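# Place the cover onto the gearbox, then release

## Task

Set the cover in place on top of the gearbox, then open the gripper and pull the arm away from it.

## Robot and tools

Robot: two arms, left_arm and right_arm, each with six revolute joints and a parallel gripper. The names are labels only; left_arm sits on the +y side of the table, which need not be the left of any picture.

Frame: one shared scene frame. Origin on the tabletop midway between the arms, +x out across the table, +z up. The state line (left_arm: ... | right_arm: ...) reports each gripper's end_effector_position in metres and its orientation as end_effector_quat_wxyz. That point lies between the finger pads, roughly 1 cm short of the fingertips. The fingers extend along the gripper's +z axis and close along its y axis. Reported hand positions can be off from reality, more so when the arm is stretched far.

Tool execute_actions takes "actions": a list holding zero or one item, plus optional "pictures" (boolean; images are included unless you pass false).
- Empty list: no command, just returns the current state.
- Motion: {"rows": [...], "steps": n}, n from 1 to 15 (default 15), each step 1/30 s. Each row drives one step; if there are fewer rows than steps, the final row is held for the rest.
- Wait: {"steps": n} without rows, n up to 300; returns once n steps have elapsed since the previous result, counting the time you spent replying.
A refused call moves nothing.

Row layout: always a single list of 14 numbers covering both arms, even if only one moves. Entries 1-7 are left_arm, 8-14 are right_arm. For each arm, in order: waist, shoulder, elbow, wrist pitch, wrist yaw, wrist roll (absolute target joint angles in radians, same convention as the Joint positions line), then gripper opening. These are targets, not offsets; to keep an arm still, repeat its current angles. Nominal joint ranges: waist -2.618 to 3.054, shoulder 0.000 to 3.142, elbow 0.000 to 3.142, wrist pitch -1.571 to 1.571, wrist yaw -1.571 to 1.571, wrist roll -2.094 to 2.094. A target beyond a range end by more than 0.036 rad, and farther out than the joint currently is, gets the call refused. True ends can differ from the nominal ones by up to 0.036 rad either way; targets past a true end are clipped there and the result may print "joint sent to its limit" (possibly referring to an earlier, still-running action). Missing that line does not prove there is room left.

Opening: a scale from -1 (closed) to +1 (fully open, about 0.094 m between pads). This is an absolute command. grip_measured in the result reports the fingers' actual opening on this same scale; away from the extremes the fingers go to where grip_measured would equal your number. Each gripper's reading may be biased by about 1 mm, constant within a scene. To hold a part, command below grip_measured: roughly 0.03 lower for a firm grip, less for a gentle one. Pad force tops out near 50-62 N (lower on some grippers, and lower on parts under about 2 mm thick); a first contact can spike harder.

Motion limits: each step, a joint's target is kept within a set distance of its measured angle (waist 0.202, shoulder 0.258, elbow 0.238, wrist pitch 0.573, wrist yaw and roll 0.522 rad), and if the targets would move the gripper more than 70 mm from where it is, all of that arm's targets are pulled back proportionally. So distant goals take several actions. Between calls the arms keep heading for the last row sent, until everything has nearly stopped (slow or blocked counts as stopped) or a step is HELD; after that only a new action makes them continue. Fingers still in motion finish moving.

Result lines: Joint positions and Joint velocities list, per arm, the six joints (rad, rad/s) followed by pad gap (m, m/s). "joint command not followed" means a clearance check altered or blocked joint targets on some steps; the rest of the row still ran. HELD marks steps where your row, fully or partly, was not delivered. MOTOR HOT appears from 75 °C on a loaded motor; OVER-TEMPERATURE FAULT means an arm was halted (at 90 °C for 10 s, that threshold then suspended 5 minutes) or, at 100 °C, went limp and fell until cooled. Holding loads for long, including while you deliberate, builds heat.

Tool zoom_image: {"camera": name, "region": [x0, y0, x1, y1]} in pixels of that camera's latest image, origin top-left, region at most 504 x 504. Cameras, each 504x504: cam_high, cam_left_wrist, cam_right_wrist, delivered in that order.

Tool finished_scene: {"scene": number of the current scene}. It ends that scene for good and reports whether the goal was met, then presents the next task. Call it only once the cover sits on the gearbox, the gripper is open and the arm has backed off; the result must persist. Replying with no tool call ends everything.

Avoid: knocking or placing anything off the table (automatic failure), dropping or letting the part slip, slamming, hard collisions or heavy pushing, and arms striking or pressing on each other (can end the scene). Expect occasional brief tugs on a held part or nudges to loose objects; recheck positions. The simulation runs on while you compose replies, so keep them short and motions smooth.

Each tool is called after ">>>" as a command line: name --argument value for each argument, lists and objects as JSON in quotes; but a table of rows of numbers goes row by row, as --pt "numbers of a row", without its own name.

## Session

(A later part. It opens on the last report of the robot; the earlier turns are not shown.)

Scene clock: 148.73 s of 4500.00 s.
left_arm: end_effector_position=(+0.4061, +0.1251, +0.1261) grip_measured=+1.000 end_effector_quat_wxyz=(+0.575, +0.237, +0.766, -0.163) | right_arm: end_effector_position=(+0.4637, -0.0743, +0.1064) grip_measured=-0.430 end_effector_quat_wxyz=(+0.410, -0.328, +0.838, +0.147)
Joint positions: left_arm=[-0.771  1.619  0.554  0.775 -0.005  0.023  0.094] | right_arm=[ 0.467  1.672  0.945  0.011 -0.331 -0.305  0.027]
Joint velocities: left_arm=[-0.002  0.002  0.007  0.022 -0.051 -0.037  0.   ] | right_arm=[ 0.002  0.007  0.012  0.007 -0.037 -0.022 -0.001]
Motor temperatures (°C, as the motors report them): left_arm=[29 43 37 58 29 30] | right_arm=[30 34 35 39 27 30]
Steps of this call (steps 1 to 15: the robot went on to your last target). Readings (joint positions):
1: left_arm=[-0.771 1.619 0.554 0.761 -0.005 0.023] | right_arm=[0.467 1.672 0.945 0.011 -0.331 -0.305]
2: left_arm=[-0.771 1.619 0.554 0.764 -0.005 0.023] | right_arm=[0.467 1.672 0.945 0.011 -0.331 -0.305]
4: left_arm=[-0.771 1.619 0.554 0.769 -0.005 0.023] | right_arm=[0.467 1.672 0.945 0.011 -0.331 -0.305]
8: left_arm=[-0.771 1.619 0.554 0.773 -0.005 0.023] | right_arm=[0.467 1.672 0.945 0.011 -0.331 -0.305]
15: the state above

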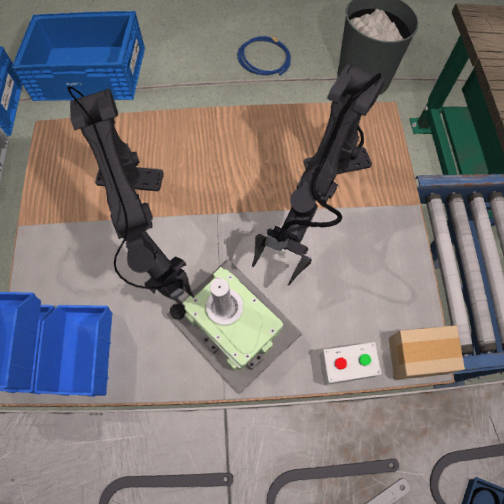

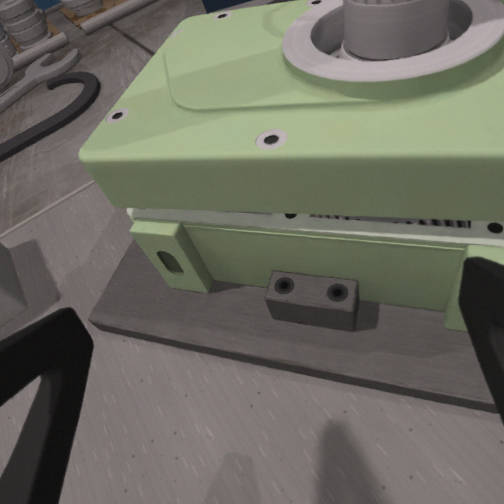

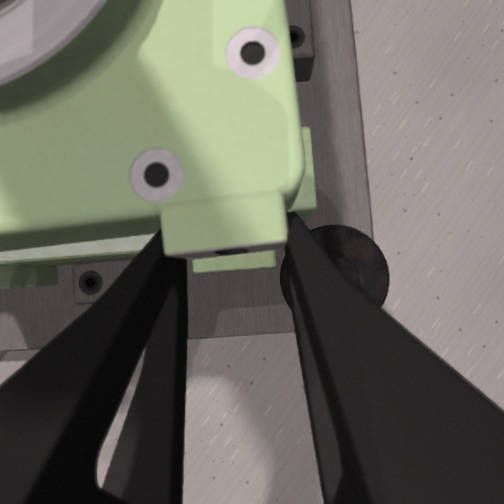

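>>> execute_actions --actions '[{"rows":[[-0.75,1.62,0.57,0.8,0,0.02,0.6,0.47,1.67,0.96,0.04,-0.335,-0.305,-0.6],[-0.72,1.63,0.59,0.8,0,0.02,0.2,0.47,1.67,0.96,0.04,-0.335,-0.305,-0.6],[-0.69,1.65,0.61,0.8,0,0.02,-0.3,0.47,1.67,0.96,0.04,-0.335,-0.305,-0.6],[-0.66,1.67,0.63,0.8,0,0.02,-0.8,0.47,1.67,0.96,0.04,-0.335,-0.305,-0.6],[-0.65,1.69,0.65,0.8,0,0.02,-1,0.47,1.67,0.96,0.04,-0.335,-0.305,-0.6],[-0.65,1.71,0.67,0.8,0,0.02,-1,0.47,1.67,0.96,0.04,-0.335,-0.305,-0.6],[-0.65,1.73,0.69,0.8,0,0.02,-1,0.47,1.67,0.96,0.04,-0.335,-0.305,-0.6],[-0.65,1.75,0.71,0.8,0,0.02,-1,0.47,1.67,0.96,0.04,-0.335,-0.305,-0.6],[-0.65,1.77,0.73,0.8,0,0.02,-1,0.47,1.67,0.96,0.04,-0.335,-0.305,-0.6],[-0.65,1.79,0.75,0.8,0,0.02,-1,0.47,1.67,0.96,0.04,-0.335,-0.305,-0.6],[-0.65,1.81,0.77,0.8,0,0.02,-1,0.47,1.67,0.96,0.04,-0.335,-0.305,-0.6],[-0.65,1.83,0.79,0.8,0,0.02,-1,0.47,1.67,0.96,0.04,-0.335,-0.305,-0.6],[-0.65,1.85,0.81,0.8,0,0.02,-1,0.47,1.67,0.96,0.04,-0.335,-0.305,-0.6],[-0.65,1.87,0.83,0.8,0,0.02,-1,0.47,1.67,0.96,0.04,-0.335,-0.305,-0.6],[-0.65,1.89,0.85,0.8,0,0.02,-1,0.47,1.67,0.96,0.04,-0.335,-0.305,-0.6]]}]' --pictures false

>>> execute_actions --actions '[{"steps":15}]'

>>> zoom_image --camera "cam_high" --region '[170,240,330,400]'

Scene clock: 151.87 s of 4500.00 s.
left_arm: end_effector_position=(+0.4865, +0.1442, +0.1170) grip_measured=-0.991 end_effector_quat_wxyz=(+0.585, +0.191, +0.778, -0.129) | right_arm: end_effector_position=(+0.4637, -0.0743, +0.1064) grip_measured=-0.430 end_effector_quat_wxyz=(+0.410, -0.328, +0.838, +0.147)
Joint positions: left_arm=[-0.65   1.851  0.786  0.779 -0.003  0.023  0.   ] | right_arm=[ 0.467  1.672  0.945  0.011 -0.331 -0.305  0.027]
Joint velocities: left_arm=[ 0.012  0.598  0.569  0.007 -0.037 -0.022  0.001] | right_arm=[ 0.012 -0.007 -0.007  0.022 -0.022  0.022 -0.001]
Motor temperatures (°C, as the motors report them): left_arm=[29 42 36 57 29 30] | right_arm=[30 34 35 39 27 30]
Steps of this call (steps 1 to 15: the robot went on to your last target; steps 16 to 79: nothing new was sent; steps 80 to 94: all 15 steps of this action). Readings (joint positions):
80: left_arm=[-0.770 1.619 0.554 0.775 -0.004 0.023] | right_arm=[0.467 1.672 0.945 0.011 -0.331 -0.305]
81: left_arm=[-0.764 1.619 0.554 0.775 -0.002 0.023] | right_arm=[0.467 1.672 0.945 0.011 -0.331 -0.305]
83: left_arm=[-0.729 1.631 0.567 0.776 0.004 0.023] | right_arm=[0.467 1.672 0.945 0.011 -0.331 -0.305]
87: left_arm=[-0.654 1.709 0.645 0.778 -0.003 0.023] | right_arm=[0.467 1.672 0.945 0.011 -0.331 -0.305]
94: the state above

Scene clock: 152.37 s of 4500.00 s.
left_arm: end_effector_position=(+0.4939, +0.1406, +0.1112) grip_measured=-0.992 end_effector_quat_wxyz=(+0.583, +0.191, +0.779, -0.128) | right_arm: end_effector_position=(+0.4637, -0.0743, +0.1064) grip_measured=-0.430 end_effector_quat_wxyz=(+0.410, -0.328, +0.838, +0.147)
Joint positions: left_arm=[-0.65   1.89   0.818  0.78  -0.003  0.023  0.   ] | right_arm=[ 0.467  1.672  0.945  0.011 -0.331 -0.305  0.027]
Joint velocities: left_arm=[-0.017  0.002 -0.007  0.007 -0.037 -0.007 -0.001] | right_arm=[ 0.007 -0.002 -0.002  0.022 -0.051  0.051  0.001]
Motor temperatures (°C, as the motors report them): left_arm=[29 42 36 57 29 30] | right_arm=[30 34 35 39 27 30]
Steps of this call (steps 1 to 15: the robot went on to your last target). Readings (joint positions):
1: left_arm=[-0.650 1.869 0.803 0.780 -0.003 0.023] | right_arm=[0.467 1.672 0.945 0.011 -0.331 -0.305]
2: left_arm=[-0.650 1.881 0.813 0.780 -0.003 0.023] | right_arm=[0.467 1.672 0.945 0.011 -0.331 -0.305]
4: left_arm=[-0.650 1.890 0.818 0.780 -0.003 0.023] | right_arm=[0.467 1.672 0.945 0.011 -0.331 -0.305]
8: left_arm=[-0.650 1.890 0.818 0.780 -0.003 0.023] | right_arm=[0.467 1.672 0.945 0.011 -0.331 -0.305]
15: the state above

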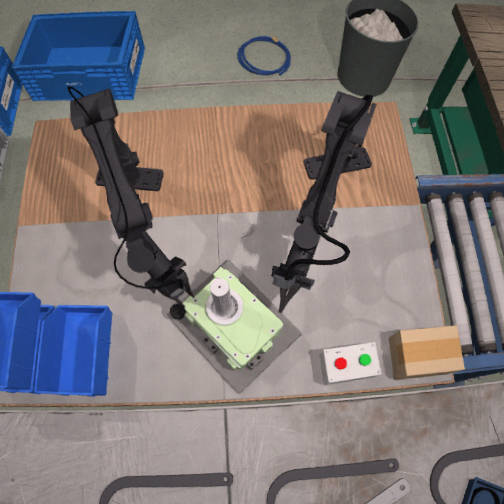

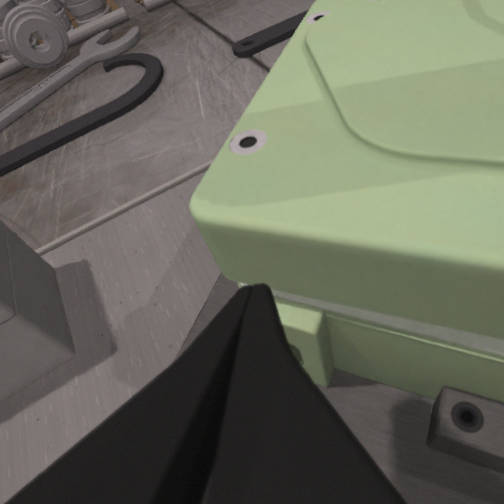

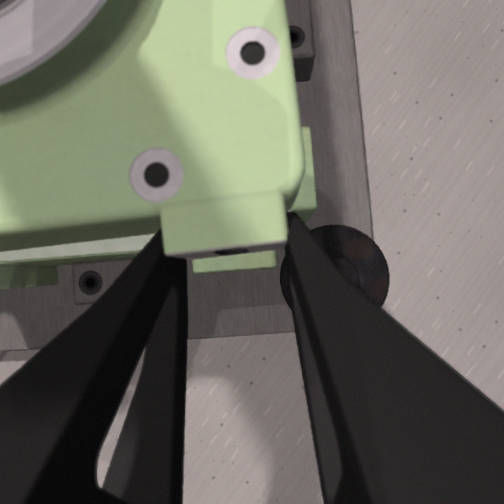

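Region (170, 240, 330, 400) of cam_high's 504x504 image, scaled by 3.150, with more detail than that image has.

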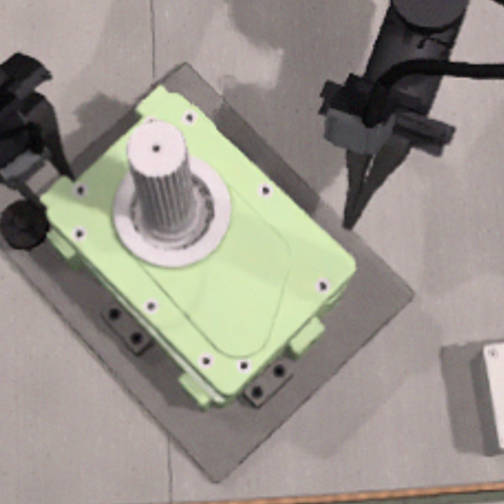

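>>> execute_actions --actions '[{"rows":[[-0.67,1.89,0.855,0.8,0,0.02,-1,0.47,1.67,0.96,0.04,-0.335,-0.305,-0.6],[-0.69,1.89,0.86,0.8,0,0.02,-1,0.47,1.67,0.96,0.04,-0.335,-0.305,-0.6],[-0.70,1.89,0.865,0.8,0,0.02,-1,0.47,1.67,0.96,0.04,-0.335,-0.305,-0.6],[-0.70,1.895,0.87,0.8,0,0.02,-1,0.47,1.67,0.96,0.04,-0.335,-0.305,-0.6],[-0.70,1.90,0.877,0.8,0,0.02,-1,0.47,1.67,0.96,0.04,-0.335,-0.305,-0.6],[-0.70,1.907,0.884,0.8,0,0.02,-1,0.47,1.67,0.96,0.04,-0.335,-0.305,-0.6],[-0.70,1.914,0.891,0.8,0,0.02,-1,0.47,1.67,0.96,0.04,-0.335,-0.305,-0.6],[-0.70,1.921,0.898,0.8,0,0.02,-1,0.47,1.67,0.96,0.04,-0.335,-0.305,-0.6],[-0.70,1.928,0.905,0.8,0,0.02,-1,0.47,1.67,0.96,0.04,-0.335,-0.305,-0.6],[-0.70,1.935,0.912,0.8,0,0.02,-1,0.47,1.67,0.96,0.04,-0.335,-0.305,-0.6]]}]'

Scene clock: 153.87 s of 4500.00 s.
left_arm: end_effector_position=(+0.4958, +0.1182, +0.1196) grip_measured=-0.992 end_effector_quat_wxyz=(+0.591, +0.201, +0.769, -0.137) | right_arm: end_effector_position=(+0.4644, -0.0750, +0.1064) grip_measured=-0.430 end_effector_quat_wxyz=(+0.410, -0.323, +0.840, +0.146)
Joint positions: left_arm=[-0.692  1.913  0.865  0.782 -0.018  0.023  0.   ] | right_arm=[ 0.467  1.672  0.945  0.013 -0.326 -0.296  0.027]
Joint velocities: left_arm=[-0.002  0.007 -0.007 -0.081 -0.007  0.007 -0.001] | right_arm=[-0.022 -0.002  0.002 -0.022  0.066 -0.037  0.001]
Motor temperatures (°C, as the motors report them): left_arm=[29 41 36 56 29 30] | right_arm=[30 34 35 39 27 30]
Steps of this call (steps 1 to 15: the robot went on to your last target; steps 16 to 30: nothing new was sent; steps 31 to 45: all 15 steps of this action). Readings (joint positions):
31: left_arm=[-0.651 1.890 0.818 0.780 -0.003 0.023] | right_arm=[0.467 1.672 0.945 0.011 -0.331 -0.305]
32: left_arm=[-0.655 1.890 0.818 0.780 -0.004 0.023] | right_arm=[0.467 1.672 0.945 0.011 -0.331 -0.305]
34: left_arm=[-0.670 1.892 0.824 0.780 -0.004 0.023] | right_arm=[0.467 1.672 0.945 0.011 -0.331 -0.305]
38: left_arm=[-0.692 1.900 0.850 0.780 -0.008 0.023] | right_arm=[0.467 1.672 0.945 0.011 -0.332 -0.303]
45: the state above

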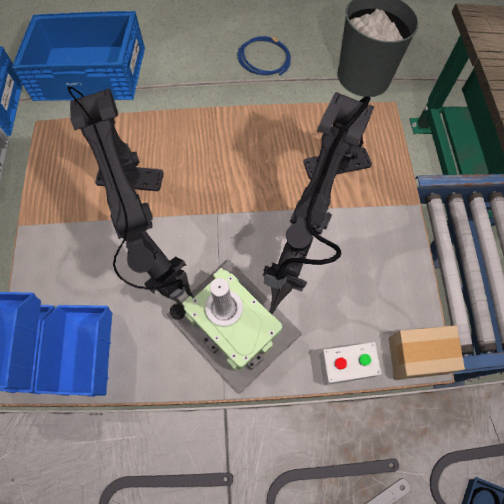

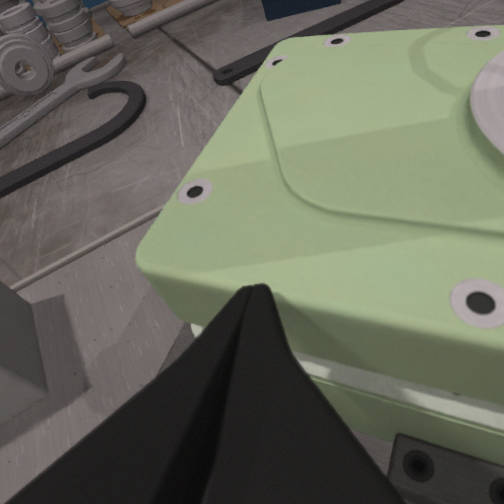

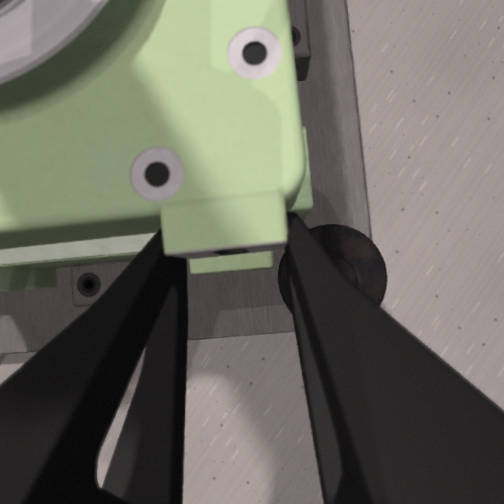

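Pushed some. Inspect.

>>> zoom_image --camera "cam_high" --region '[170,250,310,390]'

Region (170, 250, 310, 390) of cam_high's 504x504 image, scaled by 3.600, with more detail than that image has.

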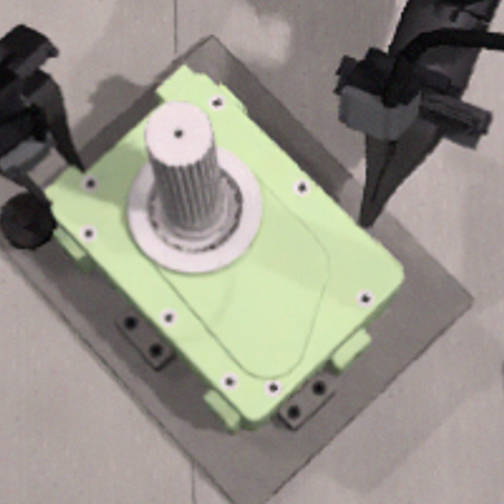

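>>> execute_actions --actions '[{"rows":[[-0.70,1.91,0.88,0.8,0,0.02,-1,0.47,1.67,0.96,0.035,-0.33,-0.30,-0.5],[-0.70,1.89,0.85,0.8,0,0.02,-1,0.47,1.67,0.96,0.035,-0.33,-0.30,-0.45],[-0.70,1.87,0.82,0.8,0,0.02,-1,0.47,1.67,0.96,0.035,-0.33,-0.30,-0.42],[-0.70,1.85,0.79,0.8,0,0.02,-1,0.47,1.67,0.96,0.035,-0.33,-0.30,-0.4],[-0.71,1.82,0.76,0.8,0,0.02,-1,0.47,1.67,0.96,0.035,-0.33,-0.30,-0.37],[-0.72,1.79,0.73,0.8,0,0.02,-1,0.47,1.67,0.96,0.035,-0.33,-0.30,-0.33],[-0.73,1.76,0.70,0.8,0,0.02,-0.5,0.47,1.67,0.96,0.035,-0.33,-0.30,-0.3],[-0.74,1.73,0.67,0.8,0,0.02,0,0.47,1.67,0.96,0.035,-0.33,-0.30,-0.27],[-0.75,1.70,0.64,0.8,0,0.02,0.5,0.47,1.67,0.96,0.035,-0.33,-0.30,-0.25],[-0.76,1.67,0.61,0.8,0,0.02,1,0.47,1.67,0.96,0.035,-0.33,-0.30,-0.25],[-0.77,1.65,0.58,0.8,0,0.02,1,0.47,1.67,0.96,0.035,-0.33,-0.30,-0.25]]}]' --pictures false

>>> execute_actions --actions '[{"steps":15}]'

Scene clock: 156.17 s of 4500.00 s.
left_arm: end_effector_position=(+0.4178, +0.1208, +0.1266) grip_measured=+0.998 end_effector_quat_wxyz=(+0.579, +0.234, +0.764, -0.162) | right_arm: end_effector_position=(+0.4646, -0.0752, +0.1065) grip_measured=-0.252 end_effector_quat_wxyz=(+0.410, -0.323, +0.840, +0.146)
Joint positions: left_arm=[-0.765  1.665  0.597  0.786 -0.005  0.023  0.094] | right_arm=[ 0.467  1.672  0.945  0.013 -0.324 -0.295  0.035]
Joint velocities: left_arm=[-0.002 -0.017  0.002 -0.022 -0.007  0.007  0.011] | right_arm=[-0.032 -0.007 -0.017 -0.037  0.037 -0.066 -0.001]
Motor temperatures (°C, as the motors report them): left_arm=[29 41 37 56 29 30] | right_arm=[30 34 35 38 27 30]
Steps of this call (steps 1 to 15: the robot went on to your last target; steps 16 to 54: nothing new was sent; steps 55 to 69: all 15 steps of this action). Readings (joint positions):
55: left_arm=[-0.692 1.913 0.865 0.782 -0.018 0.023] | right_arm=[0.467 1.672 0.945 0.013 -0.326 -0.295]
56: left_arm=[-0.692 1.912 0.865 0.782 -0.018 0.023] | right_arm=[0.467 1.672 0.945 0.013 -0.326 -0.295]
58: left_arm=[-0.692 1.901 0.848 0.785 -0.016 0.023] | right_arm=[0.467 1.672 0.945 0.013 -0.325 -0.294]
62: left_arm=[-0.707 1.811 0.736 0.785 -0.014 0.023] | right_arm=[0.467 1.672 0.945 0.013 -0.324 -0.295]
69: the state above

Scene clock: 156.67 s of 4500.00 s.
left_arm: end_effector_position=(+0.4178, +0.1208, +0.1266) grip_measured=+1.000 end_effector_quat_wxyz=(+0.579, +0.234, +0.764, -0.162) | right_arm: end_effector_position=(+0.4646, -0.0752, +0.1065) grip_measured=-0.252 end_effector_quat_wxyz=(+0.410, -0.323, +0.840, +0.146)
Joint positions: left_arm=[-0.765  1.665  0.597  0.786 -0.005  0.023  0.094] | right_arm=[ 0.467  1.672  0.945  0.013 -0.324 -0.295  0.035]
Joint velocities: left_arm=[-0.012  0.017 -0.027  0.11   0.066  0.022  0.   ] | right_arm=[-0.017 -0.007 -0.002 -0.007 -0.007  0.037 -0.   ]
Motor temperatures (°C, as the motors report them): left_arm=[29 41 36 56 29 30] | right_arm=[30 34 35 38 27 30]
Steps of this call (steps 1 to 15: the robot went on to your last target). Readings (joint positions):
1: left_arm=[-0.765 1.665 0.597 0.786 -0.005 0.023] | right_arm=[0.467 1.672 0.945 0.013 -0.324 -0.295]
2: left_arm=[-0.765 1.665 0.597 0.786 -0.005 0.023] | right_arm=[0.467 1.672 0.945 0.013 -0.324 -0.295]
4: left_arm=[-0.765 1.665 0.597 0.786 -0.005 0.023] | right_arm=[0.467 1.672 0.945 0.013 -0.324 -0.295]
8: left_arm=[-0.765 1.665 0.597 0.786 -0.005 0.023] | right_arm=[0.467 1.672 0.945 0.013 -0.324 -0.295]
15: the state above
All arms were judged still, so your last target was given up. Only a new action makes them travel on or press farther. Fingers that are still opening or closing keep moving.

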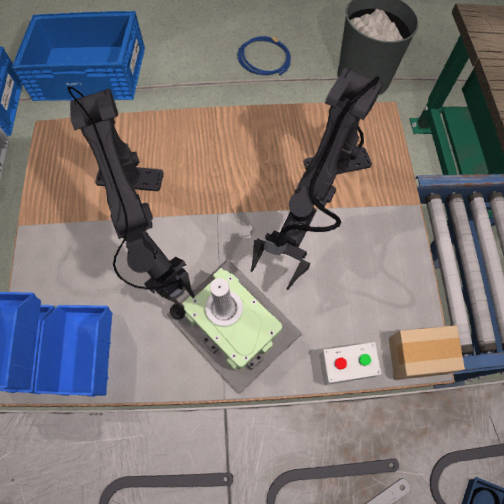

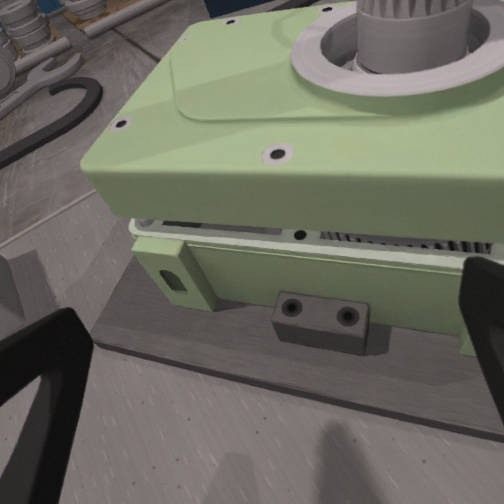

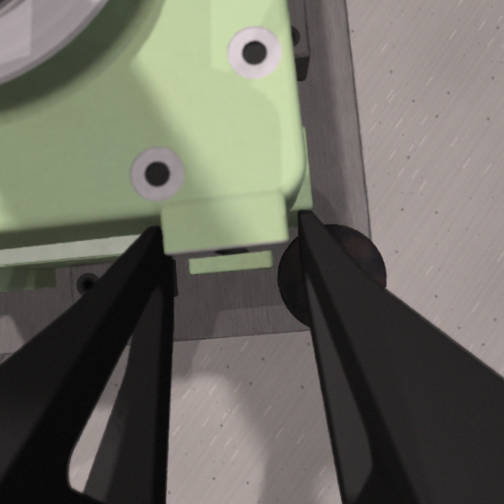

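>>> zoom_image --camera "cam_left_wrist" --region '[70,130,330,300]'

>>> zoom_image --camera "cam_high" --region '[170,260,290,380]'

Region (70, 130, 330, 300) of cam_left_wrist's 504x504 image, scaled by 1.938, with more detail than that image has; it fills the top 330 rows of this view, and the rest is white.

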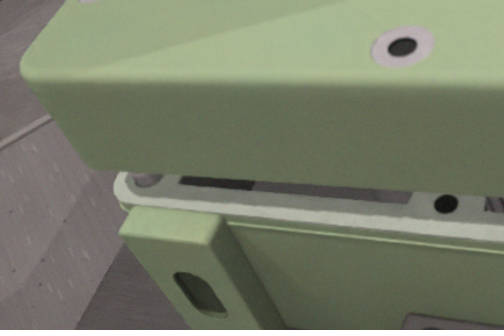

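Region (170, 260, 290, 380) of cam_high's 504x504 image, scaled by 4.200, with more detail than that image has.

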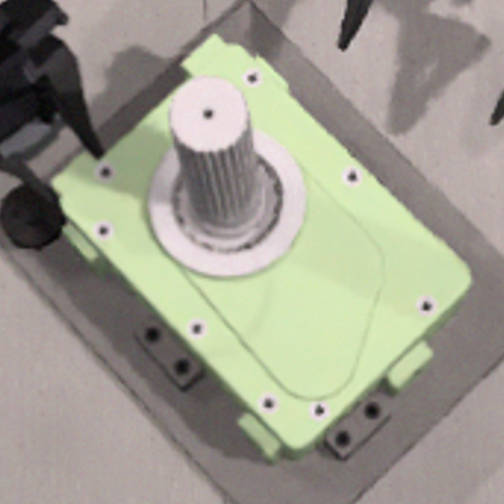

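>>> execute_actions --actions '[{"rows":[[-0.77,1.65,0.58,0.8,0,0.02,1,0.47,1.67,0.96,0.035,-0.33,-0.30,0.0],[-0.77,1.65,0.58,0.8,0,0.02,1,0.47,1.66,0.96,0.035,-0.33,-0.30,0.3],[-0.77,1.65,0.58,0.8,0,0.02,1,0.465,1.64,0.95,0.035,-0.33,-0.30,0.3],[-0.77,1.65,0.58,0.8,0,0.02,1,0.455,1.62,0.93,0.04,-0.34,-0.30,0.3],[-0.77,1.65,0.58,0.8,0,0.02,1,0.445,1.60,0.90,0.06,-0.35,-0.30,0.3],[-0.77,1.65,0.58,0.8,0,0.02,1,0.435,1.58,0.86,0.10,-0.36,-0.30,0.5],[-0.77,1.65,0.58,0.8,0,0.02,1,0.425,1.57,0.82,0.15,-0.37,-0.29,0.7],[-0.77,1.65,0.58,0.8,0,0.02,1,0.415,1.56,0.77,0.21,-0.385,-0.27,1],[-0.77,1.65,0.58,0.8,0,0.02,1,0.405,1.56,0.72,0.28,-0.40,-0.25,1],[-0.77,1.65,0.58,0.8,0,0.02,1,0.395,1.56,0.67,0.35,-0.42,-0.23,1],[-0.77,1.65,0.58,0.8,0,0.02,1,0.385,1.56,0.62,0.43,-0.44,-0.21,1],[-0.77,1.65,0.58,0.8,0,0.02,1,0.375,1.56,0.57,0.51,-0.46,-0.20,1],[-0.77,1.65,0.58,0.8,0,0.02,1,0.365,1.56,0.53,0.58,-0.48,-0.19,1],[-0.77,1.65,0.58,0.8,0,0.02,1,0.36,1.56,0.50,0.65,-0.50,-0.18,1],[-0.77,1.65,0.58,0.8,0,0.02,1,0.355,1.56,0.48,0.70,-0.51,-0.18,1]]}]' --pictures false

>>> execute_actions --actions '[{"steps":20}]'

Scene clock: 160.93 s of 4500.00 s.
left_arm: end_effector_position=(+0.4178, +0.1208, +0.1266) grip_measured=+1.000 end_effector_quat_wxyz=(+0.579, +0.234, +0.764, -0.162) | right_arm: end_effector_position=(+0.4163, -0.1104, +0.0721) grip_measured=+1.000 end_effector_quat_wxyz=(+0.459, -0.276, +0.825, +0.183)
Joint positions: left_arm=[-0.765  1.665  0.597  0.786 -0.005  0.023  0.094] | right_arm=[ 0.37   1.57   0.538  0.434 -0.434 -0.222  0.094]
Joint velocities: left_arm=[ 0.007  0.002  0.002  0.051 -0.007 -0.022  0.   ] | right_arm=[-0.193 -0.002 -1.16   1.311 -0.447  0.227  0.   ]
Motor temperatures (°C, as the motors report them): left_arm=[29 40 36 55 29 30] | right_arm=[30 34 35 38 27 30]
Steps of this call (steps 1 to 90: nothing new was sent; then 0.77 s passed at rest; steps 91 to 105: all 15 steps of this action). Readings (joint positions):
91: left_arm=[-0.765 1.665 0.597 0.786 -0.005 0.023] | right_arm=[0.467 1.672 0.945 0.013 -0.324 -0.295]
92: left_arm=[-0.765 1.665 0.597 0.786 -0.005 0.023] | right_arm=[0.467 1.672 0.945 0.013 -0.324 -0.295]
94: left_arm=[-0.765 1.665 0.597 0.786 -0.005 0.023] | right_arm=[0.466 1.670 0.945 0.013 -0.325 -0.295]
98: left_arm=[-0.765 1.665 0.597 0.786 -0.005 0.023] | right_arm=[0.443 1.610 0.864 0.087 -0.346 -0.292]
105: the state above

Scene clock: 161.60 s of 4500.00 s.
left_arm: end_effector_position=(+0.4178, +0.1208, +0.1266) grip_measured=+1.000 end_effector_quat_wxyz=(+0.579, +0.234, +0.764, -0.162) | right_arm: end_effector_position=(+0.4202, -0.1020, +0.1013) grip_measured=+1.000 end_effector_quat_wxyz=(+0.530, -0.282, +0.773, +0.207)
Joint positions: left_arm=[-0.765  1.665  0.597  0.786 -0.005  0.023  0.094] | right_arm=[ 0.362  1.57   0.477  0.679 -0.5   -0.185  0.094]
Joint velocities: left_arm=[ 0.012  0.007 -0.007 -0.095  0.007  0.022  0.   ] | right_arm=[ 0.012  0.012 -0.017  0.022 -0.037  0.022  0.   ]
Motor temperatures (°C, as the motors report them): left_arm=[29 40 36 55 29 30] | right_arm=[30 34 35 38 27 30]
Steps of this call (steps 1 to 20: the robot went on to your last target). Readings (joint positions):
1: left_arm=[-0.765 1.665 0.597 0.786 -0.005 0.023] | right_arm=[0.365 1.570 0.505 0.471 -0.446 -0.214]
2: left_arm=[-0.765 1.665 0.597 0.786 -0.005 0.023] | right_arm=[0.362 1.570 0.486 0.499 -0.457 -0.208]
4: left_arm=[-0.765 1.665 0.597 0.786 -0.005 0.023] | right_arm=[0.362 1.570 0.477 0.547 -0.473 -0.200]
8: left_arm=[-0.765 1.665 0.597 0.786 -0.005 0.023] | right_arm=[0.362 1.570 0.477 0.634 -0.489 -0.191]
20: the state above

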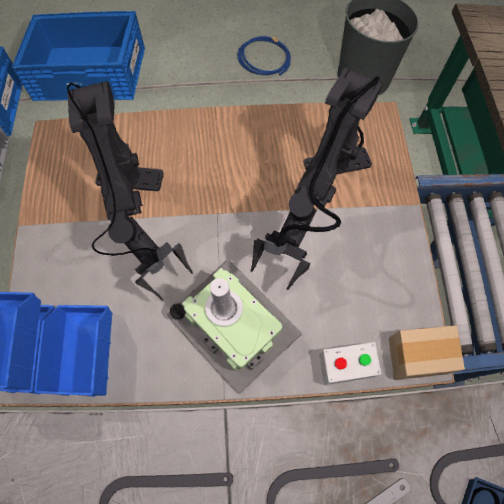

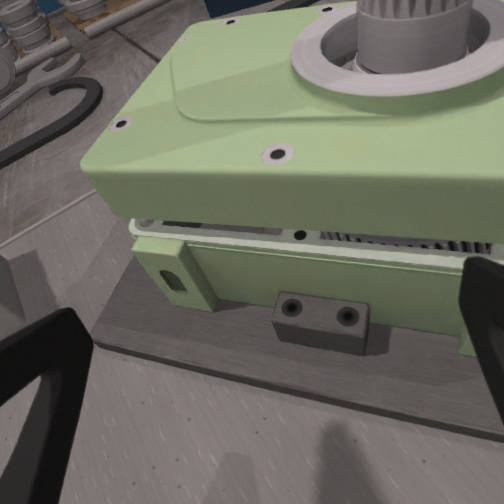

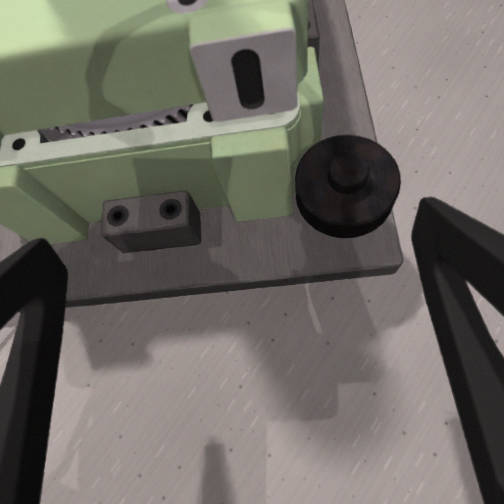

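>>> execute_actions --actions '[{"rows":[[-0.80,1.64,0.62,0.77,0,0.02,1,0.36,1.56,0.48,0.70,-0.51,-0.18,1],[-0.83,1.64,0.66,0.74,0,0.02,1,0.36,1.56,0.48,0.70,-0.51,-0.18,1],[-0.86,1.65,0.71,0.72,0,0.02,1,0.36,1.56,0.48,0.70,-0.51,-0.18,1],[-0.88,1.67,0.76,0.71,0,0.02,1,0.36,1.56,0.48,0.70,-0.51,-0.18,1],[-0.89,1.69,0.80,0.70,0,0.02,1,0.36,1.56,0.48,0.70,-0.51,-0.18,1],[-0.89,1.715,0.84,0.70,0,0.02,1,0.36,1.56,0.48,0.70,-0.51,-0.18,1],[-0.89,1.74,0.87,0.70,0,0.02,1,0.36,1.56,0.48,0.70,-0.51,-0.18,1],[-0.89,1.765,0.90,0.70,0,0.02,1,0.36,1.56,0.48,0.70,-0.51,-0.18,1],[-0.89,1.79,0.925,0.70,0,0.02,1,0.36,1.56,0.48,0.70,-0.51,-0.18,1],[-0.89,1.815,0.95,0.70,0,0.02,1,0.36,1.56,0.48,0.70,-0.51,-0.18,1],[-0.89,1.84,0.975,0.705,0,0.02,1,0.36,1.56,0.48,0.70,-0.51,-0.18,1],[-0.89,1.865,1.0,0.71,0,0.02,1,0.36,1.56,0.48,0.70,-0.51,-0.18,1],[-0.89,1.89,1.02,0.71,0,0.02,1,0.36,1.56,0.48,0.70,-0.51,-0.18,1],[-0.89,1.91,1.035,0.715,0,0.02,1,0.36,1.56,0.48,0.70,-0.51,-0.18,1],[-0.89,1.925,1.045,0.715,0,0.02,1,0.36,1.56,0.48,0.70,-0.51,-0.18,1]]}]' --pictures false

>>> execute_actions --actions '[{"rows":[[-0.89,1.937,1.057,0.715,0,0.02,1,0.36,1.56,0.48,0.70,-0.51,-0.18,1],[-0.89,1.949,1.069,0.715,0,0.02,1,0.36,1.56,0.48,0.70,-0.51,-0.18,1],[-0.89,1.961,1.081,0.715,0,0.02,1,0.36,1.56,0.48,0.70,-0.51,-0.18,1],[-0.89,1.973,1.093,0.72,0,0.02,1,0.36,1.56,0.48,0.70,-0.51,-0.18,1],[-0.89,1.985,1.105,0.72,0,0.02,1,0.36,1.56,0.48,0.70,-0.51,-0.18,1],[-0.89,1.997,1.117,0.72,0,0.02,1,0.36,1.56,0.48,0.70,-0.51,-0.18,1],[-0.89,2.009,1.129,0.72,0,0.02,1,0.36,1.56,0.48,0.70,-0.51,-0.18,1],[-0.89,2.021,1.141,0.725,0,0.02,1,0.36,1.56,0.48,0.70,-0.51,-0.18,1],[-0.89,2.033,1.153,0.725,0,0.02,1,0.36,1.56,0.48,0.70,-0.51,-0.18,1],[-0.89,2.045,1.163,0.725,0,0.02,1,0.36,1.56,0.48,0.70,-0.51,-0.18,1]]}]'

Scene clock: 165.57 s of 4500.00 s.
left_arm: end_effector_position=(+0.4549, +0.0135, +0.1821) grip_measured=+1.000 end_effector_quat_wxyz=(+0.613, +0.269, +0.710, -0.217) | right_arm: end_effector_position=(+0.4203, -0.1019, +0.1017) grip_measured=+1.000 end_effector_quat_wxyz=(+0.530, -0.282, +0.772, +0.207)
Joint positions: left_arm=[-0.891  1.877  1.     0.722  0.001  0.023  0.094] | right_arm=[ 0.362  1.57   0.477  0.681 -0.501 -0.185  0.094]
Joint velocities: left_arm=[ 0.007  0.711  0.398 -0.051  0.037 -0.037  0.   ] | right_arm=[-0.002 -0.002 -0.012  0.066  0.037  0.037  0.   ]
Motor temperatures (°C, as the motors report them): left_arm=[29 39 35 54 29 30] | right_arm=[30 33 35 38 27 30]
Steps of this call (steps 1 to 15: the robot went on to your last target; steps 16 to 90: nothing new was sent; then 0.47 s passed at rest; steps 91 to 105: all 15 steps of this action). Readings (joint positions):
91: left_arm=[-0.768 1.665 0.597 0.785 -0.006 0.023] | right_arm=[0.362 1.570 0.477 0.681 -0.501 -0.185]
92: left_arm=[-0.776 1.665 0.601 0.779 -0.007 0.023] | right_arm=[0.362 1.570 0.477 0.681 -0.501 -0.185]
94: left_arm=[-0.816 1.667 0.641 0.738 -0.009 0.023] | right_arm=[0.362 1.570 0.477 0.681 -0.501 -0.185]
98: left_arm=[-0.887 1.719 0.813 0.714 -0.001 0.023] | right_arm=[0.362 1.570 0.477 0.681 -0.501 -0.185]
105: the state above

Scene clock: 166.07 s of 4500.00 s.
left_arm: end_effector_position=(+0.4803, -0.0079, +0.1481) grip_measured=+1.000 end_effector_quat_wxyz=(+0.598, +0.274, +0.723, -0.211) | right_arm: end_effector_position=(+0.4203, -0.1019, +0.1017) grip_measured=+1.000 end_effector_quat_wxyz=(+0.530, -0.282, +0.772, +0.207)
Joint positions: left_arm=[-0.891  2.042  1.13   0.715  0.001  0.023  0.094] | right_arm=[ 0.362  1.57   0.477  0.681 -0.501 -0.185  0.094]
Joint velocities: left_arm=[-0.027 -0.007 -0.007  0.007 -0.051 -0.007  0.   ] | right_arm=[ 0.002 -0.012 -0.002  0.037  0.007 -0.051  0.   ]
Motor temperatures (°C, as the motors report them): left_arm=[29 39 35 54 29 30] | right_arm=[30 33 35 38 27 30]
Steps of this call (steps 1 to 15: all 15 steps of this action). Readings (joint positions):
1: left_arm=[-0.891 1.900 1.012 0.722 0.001 0.023] | right_arm=[0.362 1.570 0.477 0.681 -0.501 -0.185]
2: left_arm=[-0.891 1.921 1.020 0.722 0.001 0.023] | right_arm=[0.362 1.570 0.477 0.681 -0.501 -0.185]
4: left_arm=[-0.891 1.957 1.037 0.718 0.001 0.023] | right_arm=[0.362 1.570 0.477 0.681 -0.501 -0.185]
8: left_arm=[-0.891 2.007 1.082 0.715 0.001 0.023] | right_arm=[0.362 1.570 0.477 0.681 -0.501 -0.185]
15: the state above

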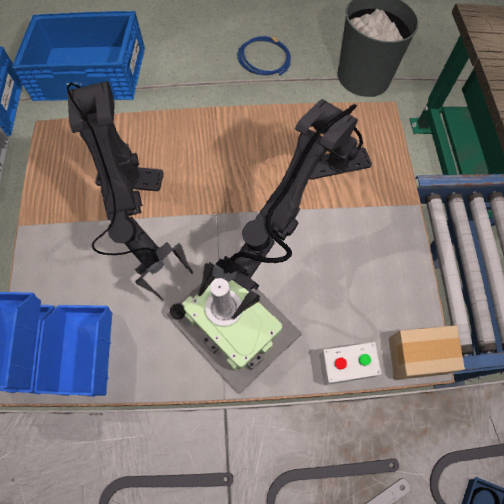

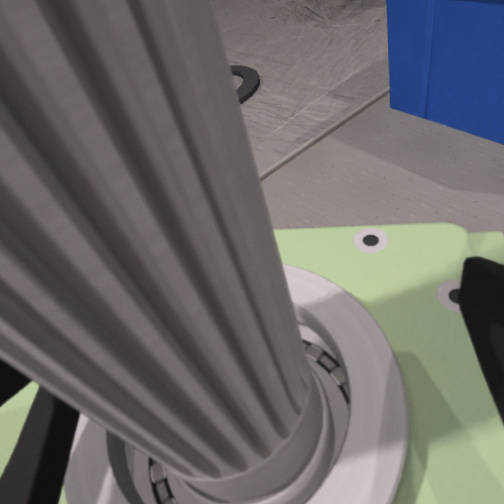

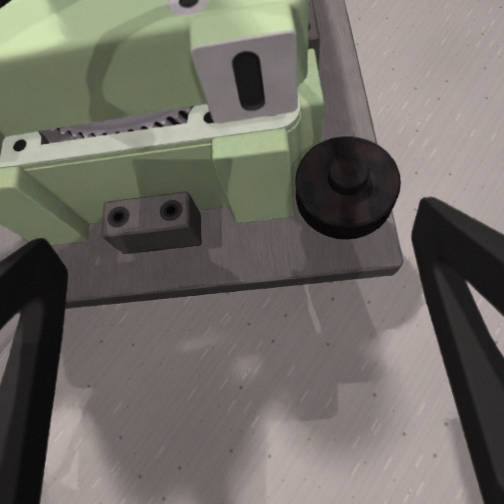

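>>> execute_actions --actions '[{"rows":[[-0.88,2.045,1.163,0.725,0,0.02,1,0.36,1.56,0.48,0.70,-0.51,-0.18,1],[-0.875,2.045,1.163,0.725,0,0.02,1,0.36,1.56,0.48,0.70,-0.51,-0.18,1],[-0.871,2.045,1.163,0.725,0,0.02,1,0.36,1.56,0.48,0.70,-0.51,-0.18,1],[-0.869,2.045,1.163,0.725,0,0.02,1,0.36,1.56,0.48,0.70,-0.51,-0.18,1]],"steps":12}]'

Scene clock: 167.13 s of 4500.00 s.
left_arm: end_effector_position=(+0.4851, -0.0021, +0.1481) grip_measured=+1.000 end_effector_quat_wxyz=(+0.599, +0.269, +0.725, -0.207) | right_arm: end_effector_position=(+0.4203, -0.1019, +0.1017) grip_measured=+1.000 end_effector_quat_wxyz=(+0.530, -0.282, +0.772, +0.207)
Joint positions: left_arm=[-0.878  2.042  1.13   0.715  0.001  0.023  0.094] | right_arm=[ 0.362  1.57   0.477  0.681 -0.501 -0.185  0.094]
Joint velocities: left_arm=[ 0.017 -0.017 -0.032  0.066  0.066 -0.051  0.   ] | right_arm=[-0.002 -0.022  0.012 -0.051 -0.007  0.007  0.   ]
Motor temperatures (°C, as the motors report them): left_arm=[29 39 35 54 29 30] | right_arm=[30 33 34 38 27 30]
Steps of this call (steps 1 to 15: the robot went on to your last target; steps 16 to 20: nothing new was sent; steps 21 to 32: all 12 steps of this action). Readings (joint positions):
21: left_arm=[-0.891 2.042 1.130 0.715 0.001 0.023] | right_arm=[0.362 1.570 0.477 0.681 -0.501 -0.185]
22: left_arm=[-0.890 2.042 1.130 0.715 0.001 0.023] | right_arm=[0.362 1.570 0.477 0.681 -0.501 -0.185]
24: left_arm=[-0.888 2.042 1.130 0.715 0.001 0.023] | right_arm=[0.362 1.570 0.477 0.681 -0.501 -0.185]
28: left_arm=[-0.879 2.042 1.130 0.715 0.001 0.023] | right_arm=[0.362 1.570 0.477 0.681 -0.501 -0.185]
32: the state above

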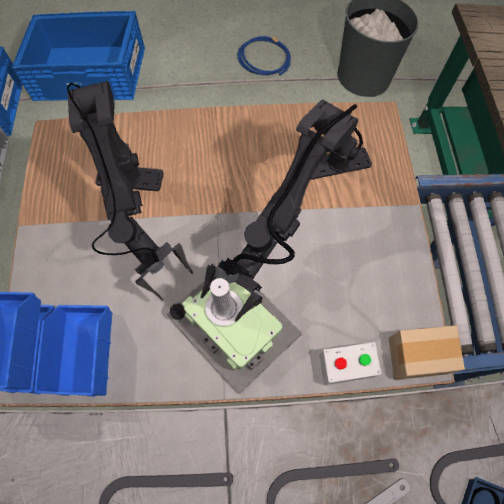

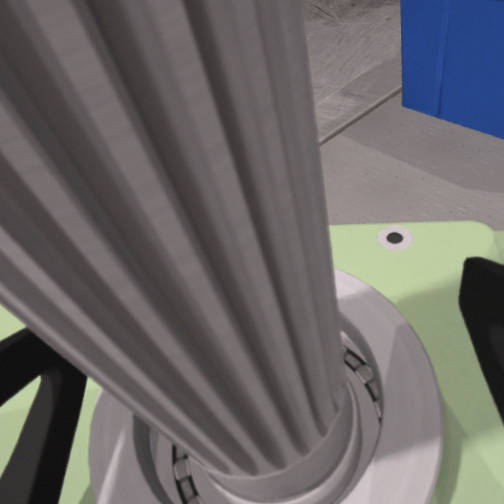

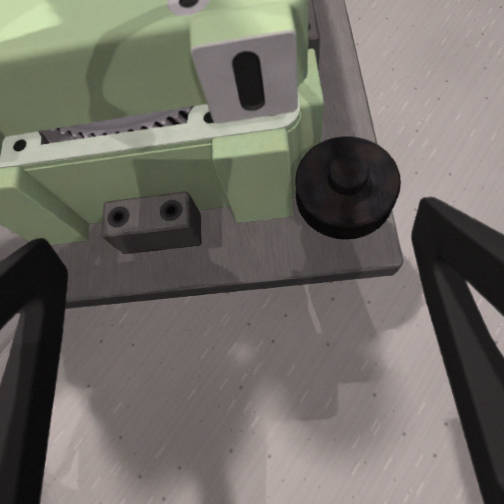

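Shift a little more left, lower via shoulder.

>>> execute_actions --actions '[{"rows":[[-0.865,2.047,1.163,0.725,0,0.02,1,0.36,1.56,0.48,0.70,-0.51,-0.18,1],[-0.864,2.049,1.163,0.725,0,0.02,1,0.36,1.56,0.48,0.70,-0.51,-0.18,1],[-0.864,2.051,1.163,0.725,0,0.02,1,0.36,1.56,0.48,0.70,-0.51,-0.18,1],[-0.864,2.053,1.163,0.725,0,0.02,1,0.36,1.56,0.48,0.70,-0.51,-0.18,1],[-0.864,2.056,1.163,0.725,0,0.02,1,0.36,1.56,0.48,0.70,-0.51,-0.18,1],[-0.864,2.059,1.163,0.725,0,0.02,1,0.36,1.56,0.48,0.70,-0.51,-0.18,1],[-0.864,2.062,1.163,0.725,0,0.02,1,0.36,1.56,0.48,0.70,-0.51,-0.18,1]],"steps":15}]'

Scene clock: 168.37 s of 4500.00 s.
left_arm: end_effector_position=(+0.4856, -0.0021, +0.1419) grip_measured=+1.000 end_effector_quat_wxyz=(+0.595, +0.269, +0.728, -0.207) | right_arm: end_effector_position=(+0.4203, -0.1019, +0.1017) grip_measured=+1.000 end_effector_quat_wxyz=(+0.530, -0.282, +0.772, +0.207)
Joint positions: left_arm=[-0.877  2.055  1.13   0.717  0.002  0.02   0.094] | right_arm=[ 0.362  1.57   0.477  0.681 -0.501 -0.185  0.094]
Joint velocities: left_arm=[ 0.012 -0.002 -0.022 -0.022 -0.051 -0.022  0.   ] | right_arm=[-0.002 -0.012 -0.002  0.066 -0.022 -0.022  0.   ]
Motor temperatures (°C, as the motors report them): left_arm=[29 40 36 54 29 30] | right_arm=[30 33 34 38 27 30]
Steps of this call (steps 1 to 15: the robot went on to your last target; steps 16 to 22: nothing new was sent; steps 23 to 37: all 15 steps of this action). Readings (joint positions):
23: left_arm=[-0.878 2.042 1.130 0.715 0.001 0.023] | right_arm=[0.362 1.570 0.477 0.681 -0.501 -0.185]
24: left_arm=[-0.878 2.042 1.130 0.715 0.001 0.023] | right_arm=[0.362 1.570 0.477 0.681 -0.501 -0.185]
26: left_arm=[-0.878 2.042 1.130 0.715 0.001 0.023] | right_arm=[0.362 1.570 0.477 0.681 -0.501 -0.185]
30: left_arm=[-0.878 2.050 1.130 0.715 0.001 0.023] | right_arm=[0.362 1.570 0.477 0.681 -0.501 -0.185]
37: the state above

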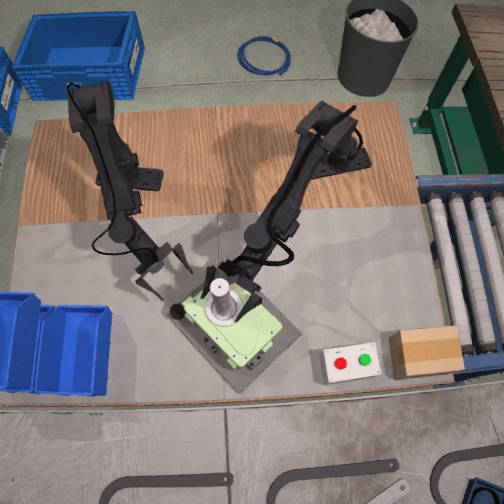

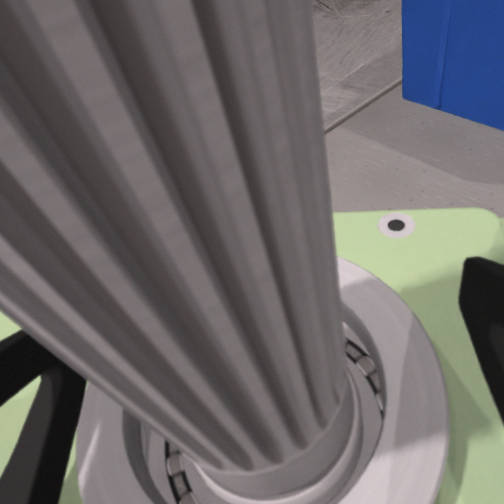

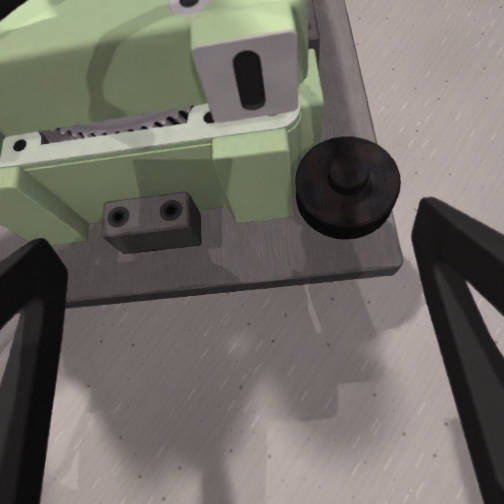

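>>> execute_actions --actions '[{"rows":[[-0.875,2.062,1.163,0.72,0,0.02,0.96,0.36,1.56,0.48,0.70,-0.51,-0.18,1],[-0.875,2.064,1.163,0.715,0,0.02,0.93,0.36,1.56,0.48,0.70,-0.51,-0.18,1],[-0.875,2.064,1.163,0.715,0,0.02,0.90,0.36,1.56,0.48,0.70,-0.51,-0.18,1],[-0.875,2.064,1.163,0.715,0,0.02,0.87,0.36,1.56,0.48,0.70,-0.51,-0.18,1],[-0.875,2.064,1.163,0.715,0,0.02,0.84,0.36,1.56,0.48,0.70,-0.51,-0.18,1],[-0.875,2.064,1.163,0.715,0,0.02,0.81,0.36,1.56,0.48,0.70,-0.51,-0.18,1],[-0.875,2.064,1.163,0.715,0,0.02,0.78,0.36,1.56,0.48,0.70,-0.51,-0.18,1]],"steps":15}]'

Scene clock: 170.00 s of 4500.00 s.
left_arm: end_effector_position=(+0.4865, -0.0013, +0.1425) grip_measured=+0.782 end_effector_quat_wxyz=(+0.597, +0.267, +0.728, -0.205) | right_arm: end_effector_position=(+0.4203, -0.1019, +0.1017) grip_measured=+1.000 end_effector_quat_wxyz=(+0.530, -0.282, +0.772, +0.207)
Joint positions: left_arm=[-0.877  2.055  1.13   0.72  -0.005  0.021  0.084] | right_arm=[ 0.362  1.57   0.477  0.681 -0.501 -0.185  0.094]
Joint velocities: left_arm=[ 0.002 -0.032 -0.012  0.051 -0.022 -0.007  0.   ] | right_arm=[ 0.007  0.002 -0.002  0.007  0.007  0.022  0.   ]
Motor temperatures (°C, as the motors report them): left_arm=[29 40 36 54 29 30] | right_arm=[30 33 34 38 27 30]
Steps of this call (steps 1 to 15: the robot went on to your last target; steps 16 to 34: nothing new was sent; steps 35 to 49: all 15 steps of this action). Readings (joint positions):
35: left_arm=[-0.877 2.055 1.130 0.717 0.002 0.020] | right_arm=[0.362 1.570 0.477 0.681 -0.501 -0.185]
36: left_arm=[-0.877 2.055 1.130 0.717 0.002 0.020] | right_arm=[0.362 1.570 0.477 0.681 -0.501 -0.185]
38: left_arm=[-0.877 2.055 1.130 0.717 0.000 0.020] | right_arm=[0.362 1.570 0.477 0.681 -0.501 -0.185]
42: left_arm=[-0.877 2.055 1.130 0.720 -0.004 0.021] | right_arm=[0.362 1.570 0.477 0.681 -0.501 -0.185]
49: the state above

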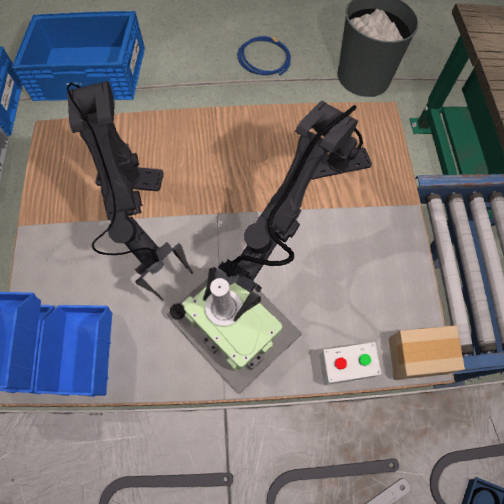

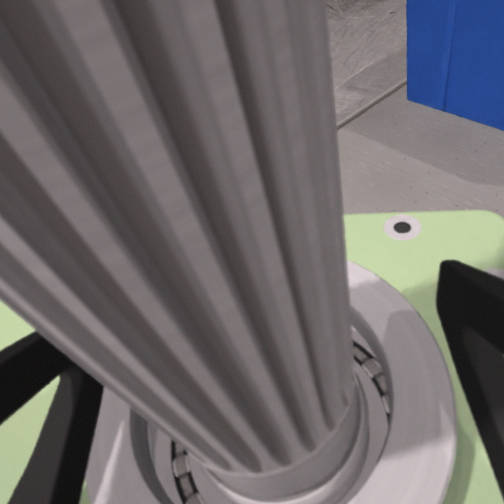

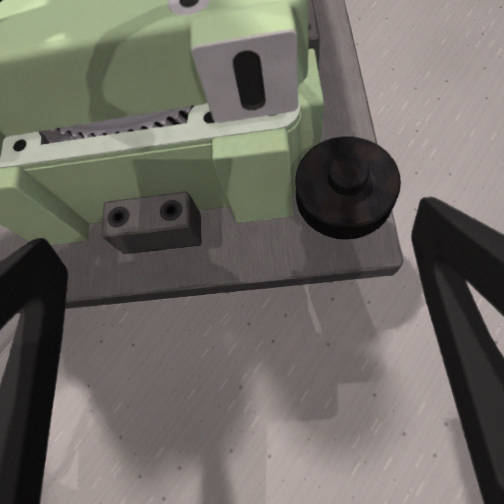

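>>> execute_actions --actions '[{"rows":[[-0.875,2.04,1.163,0.715,0,0.02,1,0.36,1.56,0.48,0.70,-0.51,-0.18,1]],"steps":15}]'

>>> execute_actions --actions '[{"rows":[[-0.86,2.04,1.163,0.715,0,0.02,1,0.36,1.56,0.48,0.70,-0.51,-0.18,1]],"steps":15}]'

Scene clock: 172.63 s of 4500.00 s.
left_arm: end_effector_position=(+0.4865, -0.0013, +0.1425) grip_measured=+1.000 end_effector_quat_wxyz=(+0.597, +0.267, +0.728, -0.205) | right_arm: end_effector_position=(+0.4203, -0.1019, +0.1017) grip_measured=+1.000 end_effector_quat_wxyz=(+0.530, -0.282, +0.772, +0.207)
Joint positions: left_arm=[-0.877  2.055  1.13   0.72  -0.005  0.021  0.094] | right_arm=[ 0.362  1.57   0.477  0.681 -0.501 -0.185  0.094]
Joint velocities: left_arm=[-0.007 -0.002  0.002 -0.022 -0.007 -0.022  0.   ] | right_arm=[ 0.002 -0.027 -0.012 -0.095  0.051 -0.022  0.   ]
Motor temperatures (°C, as the motors report them): left_arm=[29 40 36 53 29 30] | right_arm=[30 33 34 38 27 30]
Steps of this call (steps 1 to 15: the robot went on to your last target; steps 16 to 64: nothing new was sent; steps 65 to 79: all 15 steps of this action). Readings (joint positions):
65: left_arm=[-0.877 2.055 1.130 0.720 -0.005 0.021] | right_arm=[0.362 1.570 0.477 0.681 -0.501 -0.185]
66: left_arm=[-0.877 2.055 1.130 0.720 -0.005 0.021] | right_arm=[0.362 1.570 0.477 0.681 -0.501 -0.185]
68: left_arm=[-0.877 2.055 1.130 0.720 -0.005 0.021] | right_arm=[0.362 1.570 0.477 0.681 -0.501 -0.185]
72: left_arm=[-0.877 2.055 1.130 0.720 -0.005 0.021] | right_arm=[0.362 1.570 0.477 0.681 -0.501 -0.185]
79: the state above

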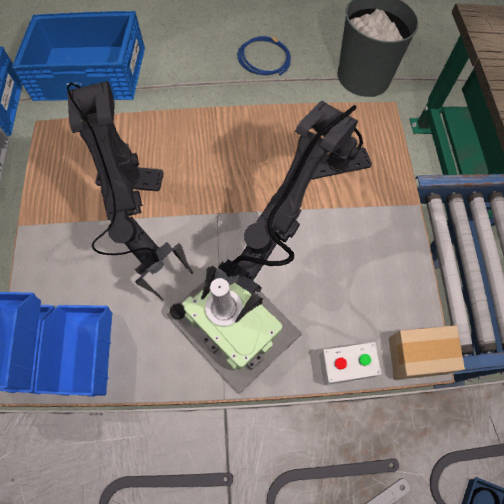

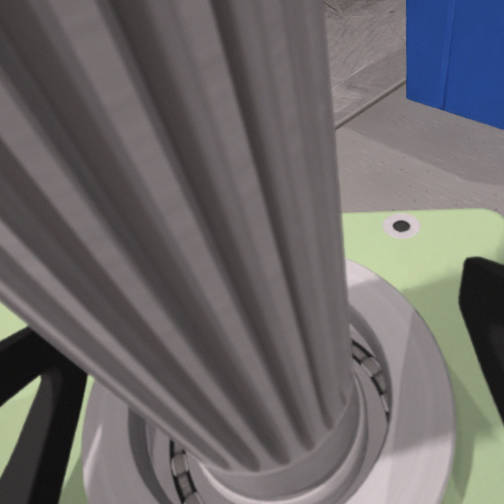

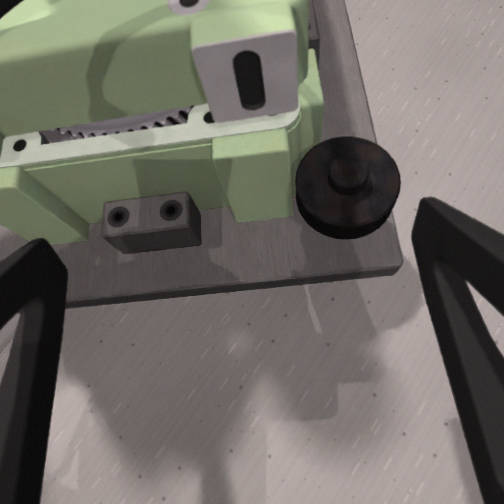

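Scene clock: 173.13 s of 4500.00 s.
left_arm: end_effector_position=(+0.4888, +0.0016, +0.1425) grip_measured=+1.000 end_effector_quat_wxyz=(+0.598, +0.265, +0.729, -0.203) | right_arm: end_effector_position=(+0.4203, -0.1019, +0.1017) grip_measured=+1.000 end_effector_quat_wxyz=(+0.530, -0.282, +0.772, +0.207)
Joint positions: left_arm=[-0.871  2.055  1.13   0.72  -0.005  0.021  0.094] | right_arm=[ 0.362  1.57   0.477  0.681 -0.501 -0.185  0.094]
Joint velocities: left_arm=[-0.002  0.007 -0.002 -0.037 -0.007 -0.022  0.   ] | right_arm=[ 0.007  0.002 -0.012 -0.007 -0.066 -0.051  0.   ]
Motor temperatures (°C, as the motors report them): left_arm=[29 40 36 53 29 30] | right_arm=[30 33 34 38 27 30]
Steps of this call (steps 1 to 15: all 15 steps of this action). Readings (joint positions):
1: left_arm=[-0.876 2.055 1.130 0.720 -0.005 0.021] | right_arm=[0.362 1.570 0.477 0.681 -0.501 -0.185]
2: left_arm=[-0.876 2.055 1.130 0.720 -0.005 0.021] | right_arm=[0.362 1.570 0.477 0.681 -0.501 -0.185]
4: left_arm=[-0.873 2.055 1.130 0.720 -0.005 0.021] | right_arm=[0.362 1.570 0.477 0.681 -0.501 -0.185]
8: left_arm=[-0.871 2.055 1.130 0.720 -0.005 0.021] | right_arm=[0.362 1.570 0.477 0.681 -0.501 -0.185]
15: the state above

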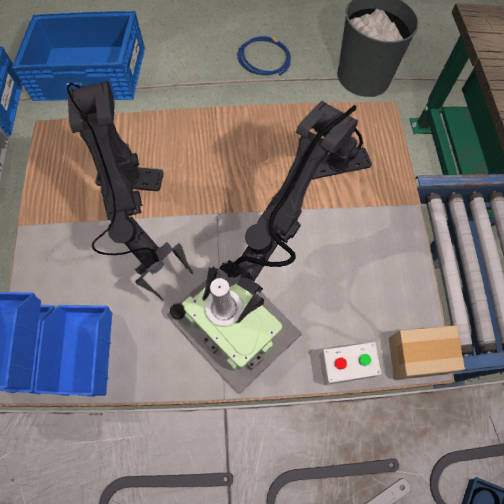

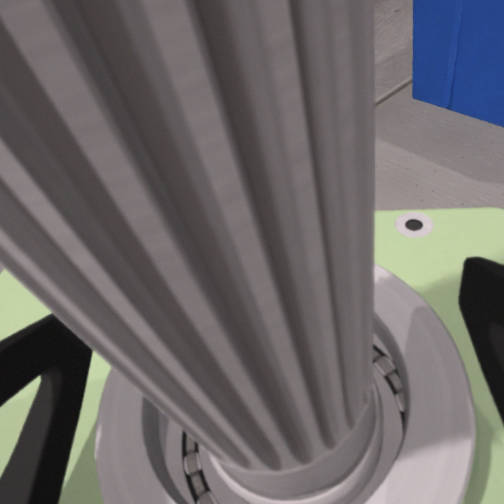

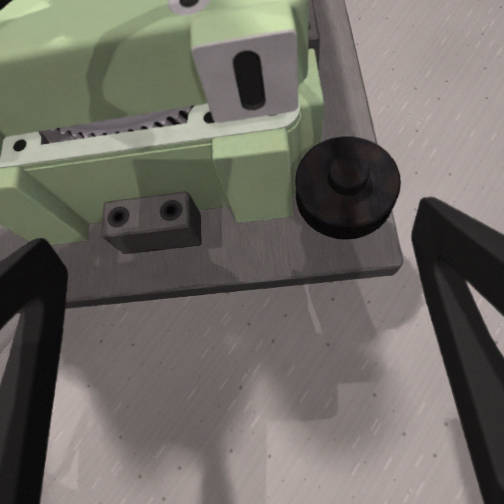

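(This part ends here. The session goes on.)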